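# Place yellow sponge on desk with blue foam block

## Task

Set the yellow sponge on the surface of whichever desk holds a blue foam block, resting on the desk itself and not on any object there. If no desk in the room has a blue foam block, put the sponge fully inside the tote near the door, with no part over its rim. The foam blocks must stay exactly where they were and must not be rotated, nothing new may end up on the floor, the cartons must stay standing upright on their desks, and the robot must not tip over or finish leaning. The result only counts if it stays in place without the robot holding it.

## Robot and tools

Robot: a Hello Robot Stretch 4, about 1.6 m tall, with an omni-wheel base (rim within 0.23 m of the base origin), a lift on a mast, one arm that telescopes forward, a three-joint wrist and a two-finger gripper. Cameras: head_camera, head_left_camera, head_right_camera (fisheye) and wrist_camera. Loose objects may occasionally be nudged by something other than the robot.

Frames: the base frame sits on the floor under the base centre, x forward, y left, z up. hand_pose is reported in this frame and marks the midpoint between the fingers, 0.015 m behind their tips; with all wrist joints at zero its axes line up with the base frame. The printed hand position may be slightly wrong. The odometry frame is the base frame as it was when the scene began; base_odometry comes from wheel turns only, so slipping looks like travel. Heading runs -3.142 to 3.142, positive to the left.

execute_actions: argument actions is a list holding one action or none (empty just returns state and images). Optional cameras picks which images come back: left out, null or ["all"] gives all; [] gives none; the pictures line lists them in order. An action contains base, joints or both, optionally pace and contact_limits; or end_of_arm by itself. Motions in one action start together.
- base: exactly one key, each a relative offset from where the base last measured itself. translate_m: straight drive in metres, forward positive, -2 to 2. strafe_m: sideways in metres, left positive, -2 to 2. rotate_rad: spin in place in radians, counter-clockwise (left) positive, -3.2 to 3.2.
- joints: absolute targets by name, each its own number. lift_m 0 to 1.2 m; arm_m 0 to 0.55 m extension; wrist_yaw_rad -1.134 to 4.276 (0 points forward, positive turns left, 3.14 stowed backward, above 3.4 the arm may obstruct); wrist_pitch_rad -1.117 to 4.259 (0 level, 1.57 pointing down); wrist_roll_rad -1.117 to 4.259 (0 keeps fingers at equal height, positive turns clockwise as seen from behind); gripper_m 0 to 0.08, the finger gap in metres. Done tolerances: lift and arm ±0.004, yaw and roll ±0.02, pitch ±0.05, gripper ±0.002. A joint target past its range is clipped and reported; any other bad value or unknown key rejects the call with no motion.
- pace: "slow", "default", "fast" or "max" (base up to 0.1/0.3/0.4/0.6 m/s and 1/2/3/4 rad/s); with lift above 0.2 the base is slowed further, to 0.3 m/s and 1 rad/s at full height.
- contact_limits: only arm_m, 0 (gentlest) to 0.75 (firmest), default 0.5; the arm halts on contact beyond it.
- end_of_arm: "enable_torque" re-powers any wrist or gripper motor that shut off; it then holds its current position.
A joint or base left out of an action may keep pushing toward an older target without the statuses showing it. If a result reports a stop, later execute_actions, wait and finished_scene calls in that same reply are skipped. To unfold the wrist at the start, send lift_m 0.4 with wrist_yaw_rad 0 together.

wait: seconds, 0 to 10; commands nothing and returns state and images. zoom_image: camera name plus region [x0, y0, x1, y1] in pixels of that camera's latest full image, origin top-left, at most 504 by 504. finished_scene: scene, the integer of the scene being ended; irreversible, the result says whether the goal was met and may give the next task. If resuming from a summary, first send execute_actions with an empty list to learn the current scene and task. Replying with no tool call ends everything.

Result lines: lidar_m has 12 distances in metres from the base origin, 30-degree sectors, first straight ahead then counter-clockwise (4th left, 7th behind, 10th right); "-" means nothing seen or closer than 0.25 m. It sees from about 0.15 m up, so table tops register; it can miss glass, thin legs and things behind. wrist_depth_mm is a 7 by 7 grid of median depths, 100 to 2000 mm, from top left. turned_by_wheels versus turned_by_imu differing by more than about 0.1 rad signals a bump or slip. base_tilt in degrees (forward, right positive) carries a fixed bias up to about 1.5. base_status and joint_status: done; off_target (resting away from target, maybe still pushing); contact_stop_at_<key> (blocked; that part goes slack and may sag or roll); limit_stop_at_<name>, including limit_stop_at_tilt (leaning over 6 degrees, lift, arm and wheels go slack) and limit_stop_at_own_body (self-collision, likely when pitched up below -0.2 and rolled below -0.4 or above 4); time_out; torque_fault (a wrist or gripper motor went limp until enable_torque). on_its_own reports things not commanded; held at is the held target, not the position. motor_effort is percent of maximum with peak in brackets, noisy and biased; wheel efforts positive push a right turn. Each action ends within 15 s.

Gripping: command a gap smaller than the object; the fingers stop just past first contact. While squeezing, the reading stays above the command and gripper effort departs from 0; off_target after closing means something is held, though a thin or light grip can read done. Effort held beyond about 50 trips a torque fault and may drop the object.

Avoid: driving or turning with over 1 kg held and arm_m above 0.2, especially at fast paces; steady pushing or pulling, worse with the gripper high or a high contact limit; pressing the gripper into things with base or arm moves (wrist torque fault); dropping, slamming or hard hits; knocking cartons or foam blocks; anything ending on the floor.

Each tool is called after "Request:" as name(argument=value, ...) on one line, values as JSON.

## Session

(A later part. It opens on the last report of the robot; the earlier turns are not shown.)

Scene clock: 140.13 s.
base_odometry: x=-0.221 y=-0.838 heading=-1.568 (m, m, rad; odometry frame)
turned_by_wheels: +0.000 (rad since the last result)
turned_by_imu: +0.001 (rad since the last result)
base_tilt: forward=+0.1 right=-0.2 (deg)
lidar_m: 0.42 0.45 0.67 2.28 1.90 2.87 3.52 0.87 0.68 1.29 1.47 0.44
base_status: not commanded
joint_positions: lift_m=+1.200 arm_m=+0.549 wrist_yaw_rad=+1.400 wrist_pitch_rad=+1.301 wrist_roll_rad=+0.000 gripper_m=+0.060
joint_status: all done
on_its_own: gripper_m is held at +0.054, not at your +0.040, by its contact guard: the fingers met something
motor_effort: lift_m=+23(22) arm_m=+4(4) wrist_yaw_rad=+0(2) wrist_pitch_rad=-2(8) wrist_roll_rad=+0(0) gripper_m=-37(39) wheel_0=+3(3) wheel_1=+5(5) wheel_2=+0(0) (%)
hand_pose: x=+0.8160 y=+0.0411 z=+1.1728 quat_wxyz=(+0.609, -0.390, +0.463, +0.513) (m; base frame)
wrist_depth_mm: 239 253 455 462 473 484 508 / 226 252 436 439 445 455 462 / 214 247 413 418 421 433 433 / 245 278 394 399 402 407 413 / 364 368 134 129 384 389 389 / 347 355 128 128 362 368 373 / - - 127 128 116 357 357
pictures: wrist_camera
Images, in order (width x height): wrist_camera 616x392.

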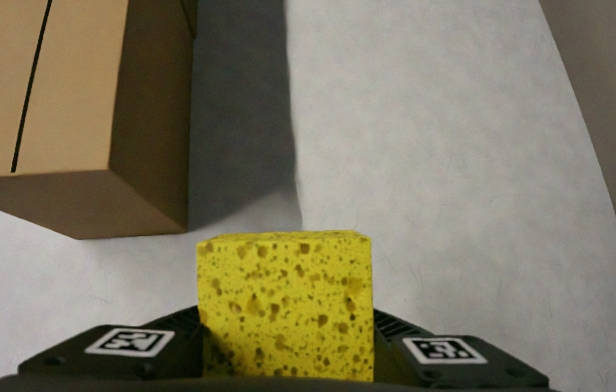

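Request:
execute_actions(actions=[{"base":{"translate_m":-0.3},"joints":{"arm_m":0.0,"wrist_pitch_rad":0.9}}], cameras=[])

Request:
execute_actions(actions=[{"base":{"rotate_rad":3.14}}], cameras=[])

Request:
execute_actions(actions=[{"base":{"strafe_m":-1.15}}], cameras=[])

Request:
execute_actions(actions=[{"base":{"translate_m":1.9},"joints":{"arm_m":0.55}}], cameras=["head_camera","wrist_camera"])

Scene clock: 154.40 s.
base_odometry: x=-0.222 y=-0.538 heading=-1.569 (m, m, rad; odometry frame)
turned_by_wheels: +0.000 (rad since the last result)
turned_by_imu: +0.002 (rad since the last result)
base_tilt: forward=+0.0 right=-0.2 (deg)
lidar_m: 0.73 0.77 1.11 1.84 1.80 2.54 3.19 0.86 0.62 0.60 1.46 0.75
base_status: done
joint_positions: lift_m=+1.200 arm_m=+0.003 wrist_yaw_rad=+1.400 wrist_pitch_rad=+0.902 wrist_roll_rad=+0.000 gripper_m=+0.060
joint_status: all done
joint sent to its limit — the command would take arm_m past its lower limit, so that joint was sent only as far as its limit.
on_its_own: gripper_m is held at +0.054, not at your +0.040, by its contact guard: the fingers met something
motor_effort: lift_m=+23(22) arm_m=-4(6) wrist_yaw_rad=-3(0) wrist_pitch_rad=-7(8) wrist_roll_rad=+1(0) gripper_m=-40(36) wheel_0=-2(2) wheel_1=-5(10) wheel_2=+2(14) (%)
hand_pose: x=+0.2821 y=+0.1151 z=+1.2109 quat_wxyz=(+0.688, -0.281, +0.333, +0.580) (m; base frame)
wrist_depth_mm: - - - - - 931 750 / - - - - - 842 741 / 1921 1983 - - - 1756 668 / 1661 1708 1756 1756 1756 1756 609 / 1499 1537 134 129 1537 1576 1537 / 1308 1336 128 128 1366 1430 1397 / - - 127 128 116 1308 1308
pictures: none
No camera images: the call's "cameras" was empty. Leave "cameras" out to get every camera's image.

Scene clock: 158.83 s.
base_odometry: x=-0.222 y=-0.538 heading=+1.570 (m, m, rad; odometry frame)
turned_by_wheels: +3.139 (rad since the last result)
turned_by_imu: +3.196 (rad since the last result)
base_tilt: forward=+0.1 right=-0.2 (deg)
lidar_m: 2.36 0.86 0.60 0.59 1.46 0.73 0.72 0.80 1.12 1.80 1.82 2.44
base_status: done
joint_positions: lift_m=+1.200 arm_m=+0.003 wrist_yaw_rad=+1.400 wrist_pitch_rad=+0.902 wrist_roll_rad=+0.000 gripper_m=+0.060
joint_status: not commanded
on_its_own: gripper_m is held at +0.054, not at your +0.040, by its contact guard: the fingers met something
motor_effort: lift_m=+22(22) arm_m=-4(4) wrist_yaw_rad=-1(3) wrist_pitch_rad=-8(8) wrist_roll_rad=+1(1) gripper_m=-39(39) wheel_0=-3(11) wheel_1=-6(8) wheel_2=-4(10) (%)
hand_pose: x=+0.2821 y=+0.1151 z=+1.2109 quat_wxyz=(+0.688, -0.281, +0.333, +0.580) (m; base frame)
wrist_depth_mm: 1205 1229 831 683 691 723 741 / 1336 768 715 715 741 768 798 / 1499 1576 1255 1756 1808 1229 1397 / 1661 1661 1708 1808 1756 1708 1863 / 1499 1537 134 129 1576 1576 1661 / 1336 1366 128 128 1397 1430 1430 / - - 127 128 116 1308 1308
pictures: none
No camera images: the call's "cameras" was empty. Leave "cameras" out to get every camera's image.

Scene clock: 164.00 s.
base_odometry: x=+0.928 y=-0.539 heading=+1.570 (m, m, rad; odometry frame)
turned_by_wheels: +0.000 (rad since the last result)
turned_by_imu: +0.002 (rad since the last result)
base_tilt: forward=+0.0 right=-0.2 (deg)
lidar_m: 2.30 2.44 1.82 1.73 1.10 0.80 0.76 1.66 1.21 1.14 0.74 0.83
base_status: done
joint_positions: lift_m=+1.200 arm_m=+0.003 wrist_yaw_rad=+1.400 wrist_pitch_rad=+0.902 wrist_roll_rad=+0.000 gripper_m=+0.060
joint_status: not commanded
on_its_own: gripper_m is held at +0.054, not at your +0.040, by its contact guard: the fingers met something
motor_effort: lift_m=+23(22) arm_m=-4(4) wrist_yaw_rad=+0(2) wrist_pitch_rad=-6(9) wrist_roll_rad=-1(2) gripper_m=-38(38) wheel_0=+1(7) wheel_1=-1(13) wheel_2=+0(2) (%)
hand_pose: x=+0.2821 y=+0.1151 z=+1.2109 quat_wxyz=(+0.688, -0.281, +0.333, +0.580) (m; base frame)
wrist_depth_mm: - - - - - - - / - - - - - - - / 1983 - - - - - - / 1661 1708 1756 1756 1808 1808 1808 / 1499 1537 134 129 1537 1576 1618 / 1336 1336 128 128 1397 1430 1430 / - - 127 128 116 1308 1308
pictures: none
No camera images: the call's "cameras" was empty. Leave "cameras" out to get every camera's image.

Scene clock: 171.80 s.
base_odometry: x=+0.928 y=+1.361 heading=+1.571 (m, m, rad; odometry frame)
turned_by_wheels: +0.001 (rad since the last result)
turned_by_imu: -0.007 (rad since the last result)
base_tilt: forward=+0.1 right=-0.2 (deg)
lidar_m: 0.42 0.45 0.64 1.79 1.80 2.57 3.55 1.32 0.95 0.95 1.29 0.43
base_status: done
joint_positions: lift_m=+1.200 arm_m=+0.549 wrist_yaw_rad=+1.400 wrist_pitch_rad=+0.902 wrist_roll_rad=+0.000 gripper_m=+0.060
joint_status: all done
on_its_own: gripper_m is held at +0.054, not at your +0.040, by its contact guard: the fingers met something
motor_effort: lift_m=+23(22) arm_m=+4(5) wrist_yaw_rad=-1(2) wrist_pitch_rad=-8(8) wrist_roll_rad=+1(0) gripper_m=-38(39) wheel_0=+3(8) wheel_1=+5(10) wheel_2=-1(13) (%)
hand_pose: x=+0.8288 y=+0.1151 z=+1.2109 quat_wxyz=(+0.688, -0.281, +0.333, +0.580) (m; base frame)
wrist_depth_mm: - 484 778 878 891 691 521 / - 397 668 732 750 707 530 / 345 338 574 621 634 640 539 / 290 296 521 539 549 559 554 / 256 267 134 129 477 492 517 / 229 236 128 128 427 436 442 / - - 127 128 116 402 402
pictures: head_camera, wrist_camera
Images, in order (width x height): head_camera 420x560, wrist_camera 616x392.

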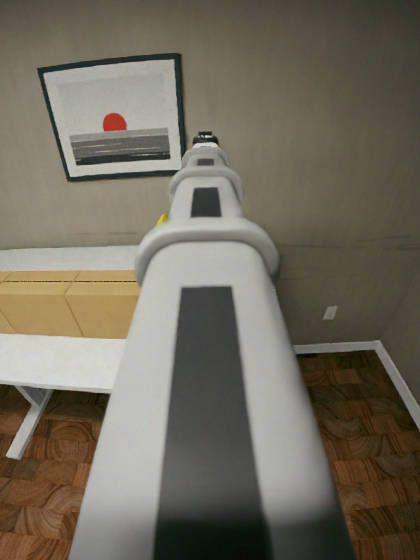

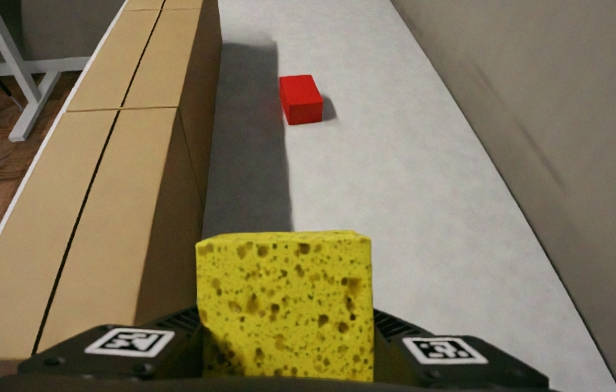

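No blue. To the tote.

Request:
execute_actions(actions=[{"base":{"translate_m":-1.3},"joints":{"arm_m":0.0}}], cameras=[])

Request:
execute_actions(actions=[{"base":{"rotate_rad":-1.57},"joints":{"lift_m":0.45,"wrist_yaw_rad":0,"wrist_pitch_rad":1.57,"arm_m":0.3}}], cameras=["head_camera","wrist_camera"])

Scene clock: 182.37 s.
base_odometry: x=+0.928 y=+0.061 heading=+1.571 (m, m, rad; odometry frame)
turned_by_wheels: +0.000 (rad since the last result)
turned_by_imu: +0.008 (rad since the last result)
base_tilt: forward=+0.1 right=-0.2 (deg)
lidar_m: 1.71 1.82 1.80 1.74 1.81 1.43 1.40 1.57 1.22 0.57 0.94 1.34
base_status: done
joint_positions: lift_m=+1.200 arm_m=+0.003 wrist_yaw_rad=+1.400 wrist_pitch_rad=+0.902 wrist_roll_rad=+0.000 gripper_m=+0.060
joint_status: all done
joint sent to its limit — the command would take arm_m past its lower limit, so that joint was sent only as far as its limit.
on_its_own: gripper_m is held at +0.054, not at your +0.040, by its contact guard: the fingers met something
motor_effort: lift_m=+23(22) arm_m=-4(6) wrist_yaw_rad=-2(1) wrist_pitch_rad=-7(7) wrist_roll_rad=+1(2) gripper_m=-38(37) wheel_0=-2(5) wheel_1=-3(9) wheel_2=+2(11) (%)
hand_pose: x=+0.2821 y=+0.1151 z=+1.2109 quat_wxyz=(+0.688, -0.281, +0.333, +0.580) (m; base frame)
wrist_depth_mm: - - - - - - - / - - - - - - - / 1863 - - - - - - / 1661 1756 1708 1708 1808 1808 1863 / 1499 1537 134 129 1576 1576 1618 / 1336 1366 128 128 1397 1397 1464 / - - 127 128 116 1336 1281
pictures: none
No camera images: the call's "cameras" was empty. Leave "cameras" out to get every camera's image.

Scene clock: 186.13 s.
base_odometry: x=+0.928 y=+0.061 heading=+0.002 (m, m, rad; odometry frame)
turned_by_wheels: -1.569 (rad since the last result)
turned_by_imu: -1.596 (rad since the last result)
base_tilt: forward=+0.1 right=-0.2 (deg)
lidar_m: 0.56 0.92 1.34 1.70 1.83 1.82 1.93 2.68 1.44 1.39 1.59 1.21
base_status: done
joint_positions: lift_m=+0.450 arm_m=+0.299 wrist_yaw_rad=+0.000 wrist_pitch_rad=+1.570 wrist_roll_rad=+0.000 gripper_m=+0.060
joint_status: all done
on_its_own: gripper_m is held at +0.054, not at your +0.040, by its contact guard: the fingers met something
motor_effort: lift_m=+15(22) arm_m=+4(3) wrist_yaw_rad=-2(7) wrist_pitch_rad=-2(6) wrist_roll_rad=+0(1) gripper_m=-36(38) wheel_0=+3(6) wheel_1=+6(8) wheel_2=+5(8) (%)
hand_pose: x=+0.4704 y=-0.0874 z=+0.4159 quat_wxyz=(+0.707, +0.000, +0.707, +0.000) (m; base frame)
wrist_depth_mm: 554 559 564 569 574 585 585 / 549 559 559 564 574 585 585 / 549 559 469 559 569 580 580 / 549 549 554 559 569 574 574 / 544 554 134 129 564 574 574 / 539 544 128 128 559 564 569 / - - 127 128 116 569 569
pictures: head_camera, wrist_camera
Images, in order (width x height): head_camera 420x560, wrist_camera 616x392.

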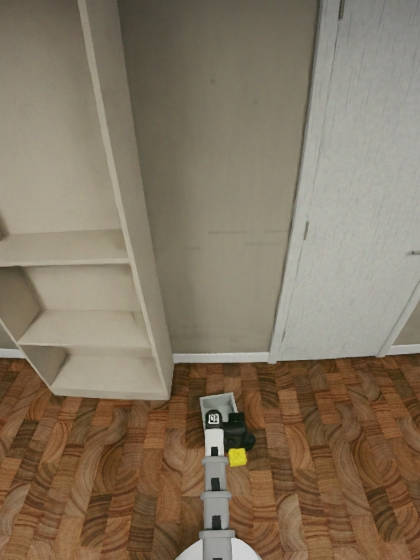

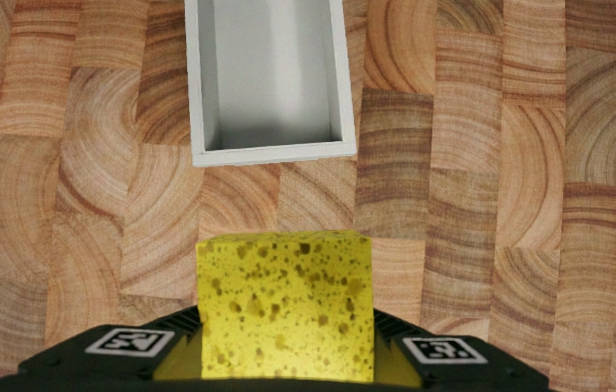

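Request:
execute_actions(actions=[{"base":{"strafe_m":0.035},"joints":{"arm_m":0.53,"lift_m":0.3}}], cameras=["wrist_camera"])

Scene clock: 192.10 s.
base_odometry: x=+0.928 y=+0.096 heading=+0.002 (m, m, rad; odometry frame)
turned_by_wheels: +0.000 (rad since the last result)
turned_by_imu: +0.001 (rad since the last result)
base_tilt: forward=+0.0 right=-0.2 (deg)
lidar_m: 0.58 0.92 1.32 1.69 1.80 1.83 1.88 1.85 1.46 1.41 1.59 0.61
base_status: done
joint_positions: lift_m=+0.300 arm_m=+0.529 wrist_yaw_rad=+0.000 wrist_pitch_rad=+1.570 wrist_roll_rad=+0.000 gripper_m=+0.060
joint_status: all done
on_its_own: gripper_m is held at +0.054, not at your +0.040, by its contact guard: the fingers met something
motor_effort: lift_m=+15(14) arm_m=+4(4) wrist_yaw_rad=-2(4) wrist_pitch_rad=+0(0) wrist_roll_rad=+1(1) gripper_m=-39(38) wheel_0=+1(8) wheel_1=+3(16) wheel_2=+0(4) (%)
hand_pose: x=+0.7004 y=-0.0874 z=+0.2659 quat_wxyz=(+0.707, +0.000, +0.707, +0.000) (m; base frame)
wrist_depth_mm: 407 413 415 421 421 427 433 / 404 410 315 334 421 424 430 / 402 407 407 413 415 421 424 / 402 402 407 410 392 418 421 / 402 402 134 129 303 418 421 / 397 399 128 128 294 415 418 / - - 127 128 116 415 415
pictures: wrist_camera
Images, in order (width x height): wrist_camera 616x392.

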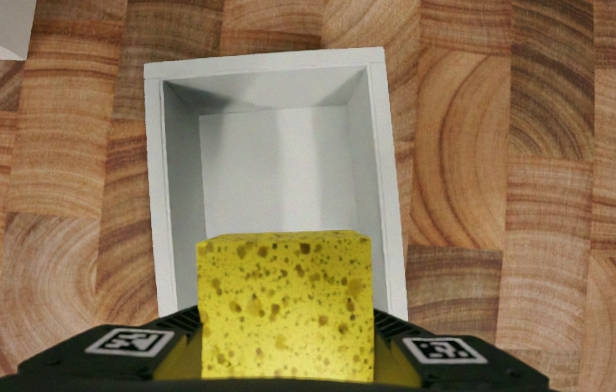

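Request:
execute_actions(actions=[{"base":{"strafe_m":0.012},"joints":{"lift_m":0.075},"pace":"slow"}], cameras=["wrist_camera"])

Request:
execute_actions(actions=[{"joints":{"gripper_m":0.075}}], cameras=[])

Request:
execute_actions(actions=[{"joints":{"lift_m":0.4}}], cameras=["wrist_camera"])

Scene clock: 201.90 s.
base_odometry: x=+0.928 y=+0.108 heading=+0.002 (m, m, rad; odometry frame)
turned_by_wheels: +0.000 (rad since the last result)
turned_by_imu: +0.002 (rad since the last result)
base_tilt: forward=+0.1 right=-0.2 (deg)
lidar_m: 0.56 0.94 1.31 1.67 1.77 1.83 1.91 1.86 1.46 1.41 1.59 0.60
base_status: done
joint_positions: lift_m=+0.075 arm_m=+0.529 wrist_yaw_rad=+0.000 wrist_pitch_rad=+1.570 wrist_roll_rad=+0.000 gripper_m=+0.060
joint_status: all done
on_its_own: gripper_m is held at +0.054, not at your +0.040, by its contact guard: the fingers met something
motor_effort: lift_m=+15(14) arm_m=+4(4) wrist_yaw_rad=-2(3) wrist_pitch_rad=-1(2) wrist_roll_rad=+1(1) gripper_m=-38(38) wheel_0=-1(7) wheel_1=+6(8) wheel_2=+0(1) (%)
hand_pose: x=+0.7004 y=-0.0874 z=+0.0409 quat_wxyz=(+0.707, +0.000, +0.707, +0.000) (m; base frame)
wrist_depth_mm: 133 187 189 190 192 142 - / 132 185 187 189 190 147 - / 130 184 186 187 189 151 - / 128 183 185 187 188 154 - / 126 182 134 129 187 158 - / 122 167 128 128 186 161 - / - - 127 128 116 132 -
pictures: wrist_camera
Images, in order (width x height): wrist_camera 616x392.

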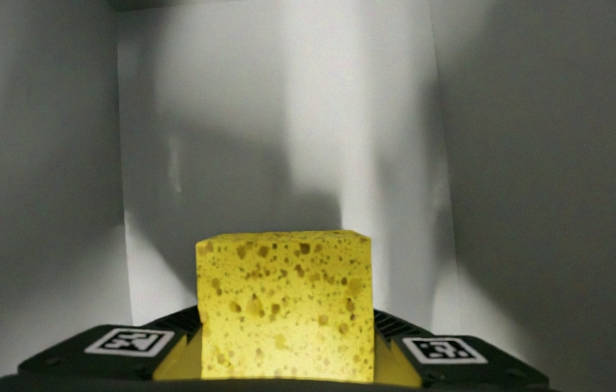

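Scene clock: 202.73 s.
base_odometry: x=+0.928 y=+0.108 heading=+0.002 (m, m, rad; odometry frame)
turned_by_wheels: +0.000 (rad since the last result)
turned_by_imu: +0.000 (rad since the last result)
base_tilt: forward=+0.1 right=-0.2 (deg)
lidar_m: 0.57 0.92 1.33 1.67 1.77 1.84 1.92 1.84 1.48 1.44 1.57 0.60
base_status: not commanded
joint_positions: lift_m=+0.075 arm_m=+0.529 wrist_yaw_rad=+0.000 wrist_pitch_rad=+1.570 wrist_roll_rad=+0.000 gripper_m=+0.075
joint_status: all done
motor_effort: lift_m=+14(15) arm_m=+4(4) wrist_yaw_rad=-2(2) wrist_pitch_rad=-2(2) wrist_roll_rad=+0(0) gripper_m=+2(37) wheel_0=-1(1) wheel_1=+6(6) wheel_2=+0(0) (%)
hand_pose: x=+0.7004 y=-0.0874 z=+0.0409 quat_wxyz=(+0.707, +0.000, +0.707, +0.000) (m; base frame)
wrist_depth_mm: 133 186 188 190 191 142 - / 132 185 187 188 191 146 - / 130 184 186 187 189 151 - / 128 182 185 186 188 154 - / 126 182 140 141 187 158 - / 122 158 139 140 185 161 - / - - 138 139 127 - -
pictures: none
No camera images: the call's "cameras" was empty. Leave "cameras" out to get every camera's image.

Scene clock: 205.10 s.
base_odometry: x=+0.928 y=+0.108 heading=+0.002 (m, m, rad; odometry frame)
turned_by_wheels: +0.000 (rad since the last result)
turned_by_imu: +0.001 (rad since the last result)
base_tilt: forward=+0.0 right=-0.2 (deg)
lidar_m: 0.57 0.93 1.33 1.65 1.77 1.81 1.91 1.84 1.48 1.42 1.59 0.61
base_status: not commanded
joint_positions: lift_m=+0.400 arm_m=+0.529 wrist_yaw_rad=+0.000 wrist_pitch_rad=+1.570 wrist_roll_rad=+0.000 gripper_m=+0.075
joint_status: all done
motor_effort: lift_m=+24(25) arm_m=+4(4) wrist_yaw_rad=-3(1) wrist_pitch_rad=-1(2) wrist_roll_rad=-1(1) gripper_m=+3(1) wheel_0=-1(0) wheel_1=+6(6) wheel_2=+0(0) (%)
hand_pose: x=+0.7004 y=-0.0874 z=+0.3652 quat_wxyz=(+0.707, +0.000, +0.707, +0.000) (m; base frame)
wrist_depth_mm: 436 512 517 521 525 530 535 / 500 508 512 517 521 530 535 / 500 504 473 512 517 525 530 / 500 504 508 504 517 521 530 / 496 496 500 462 512 521 521 / 492 496 449 496 496 517 517 / - - 394 407 127 - 517
pictures: wrist_camera
Images, in order (width x height): wrist_camera 616x392.

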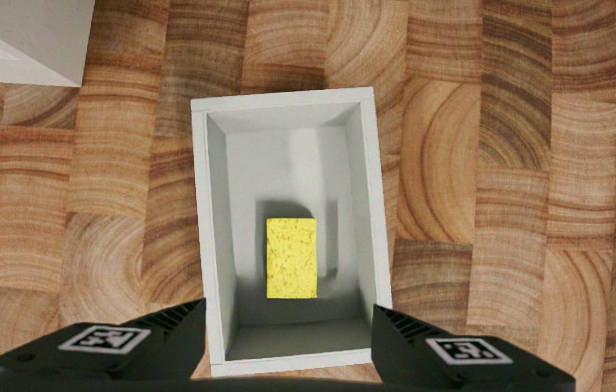

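Request:
finished_scene(scene=1)

The scene is finished: the task was done.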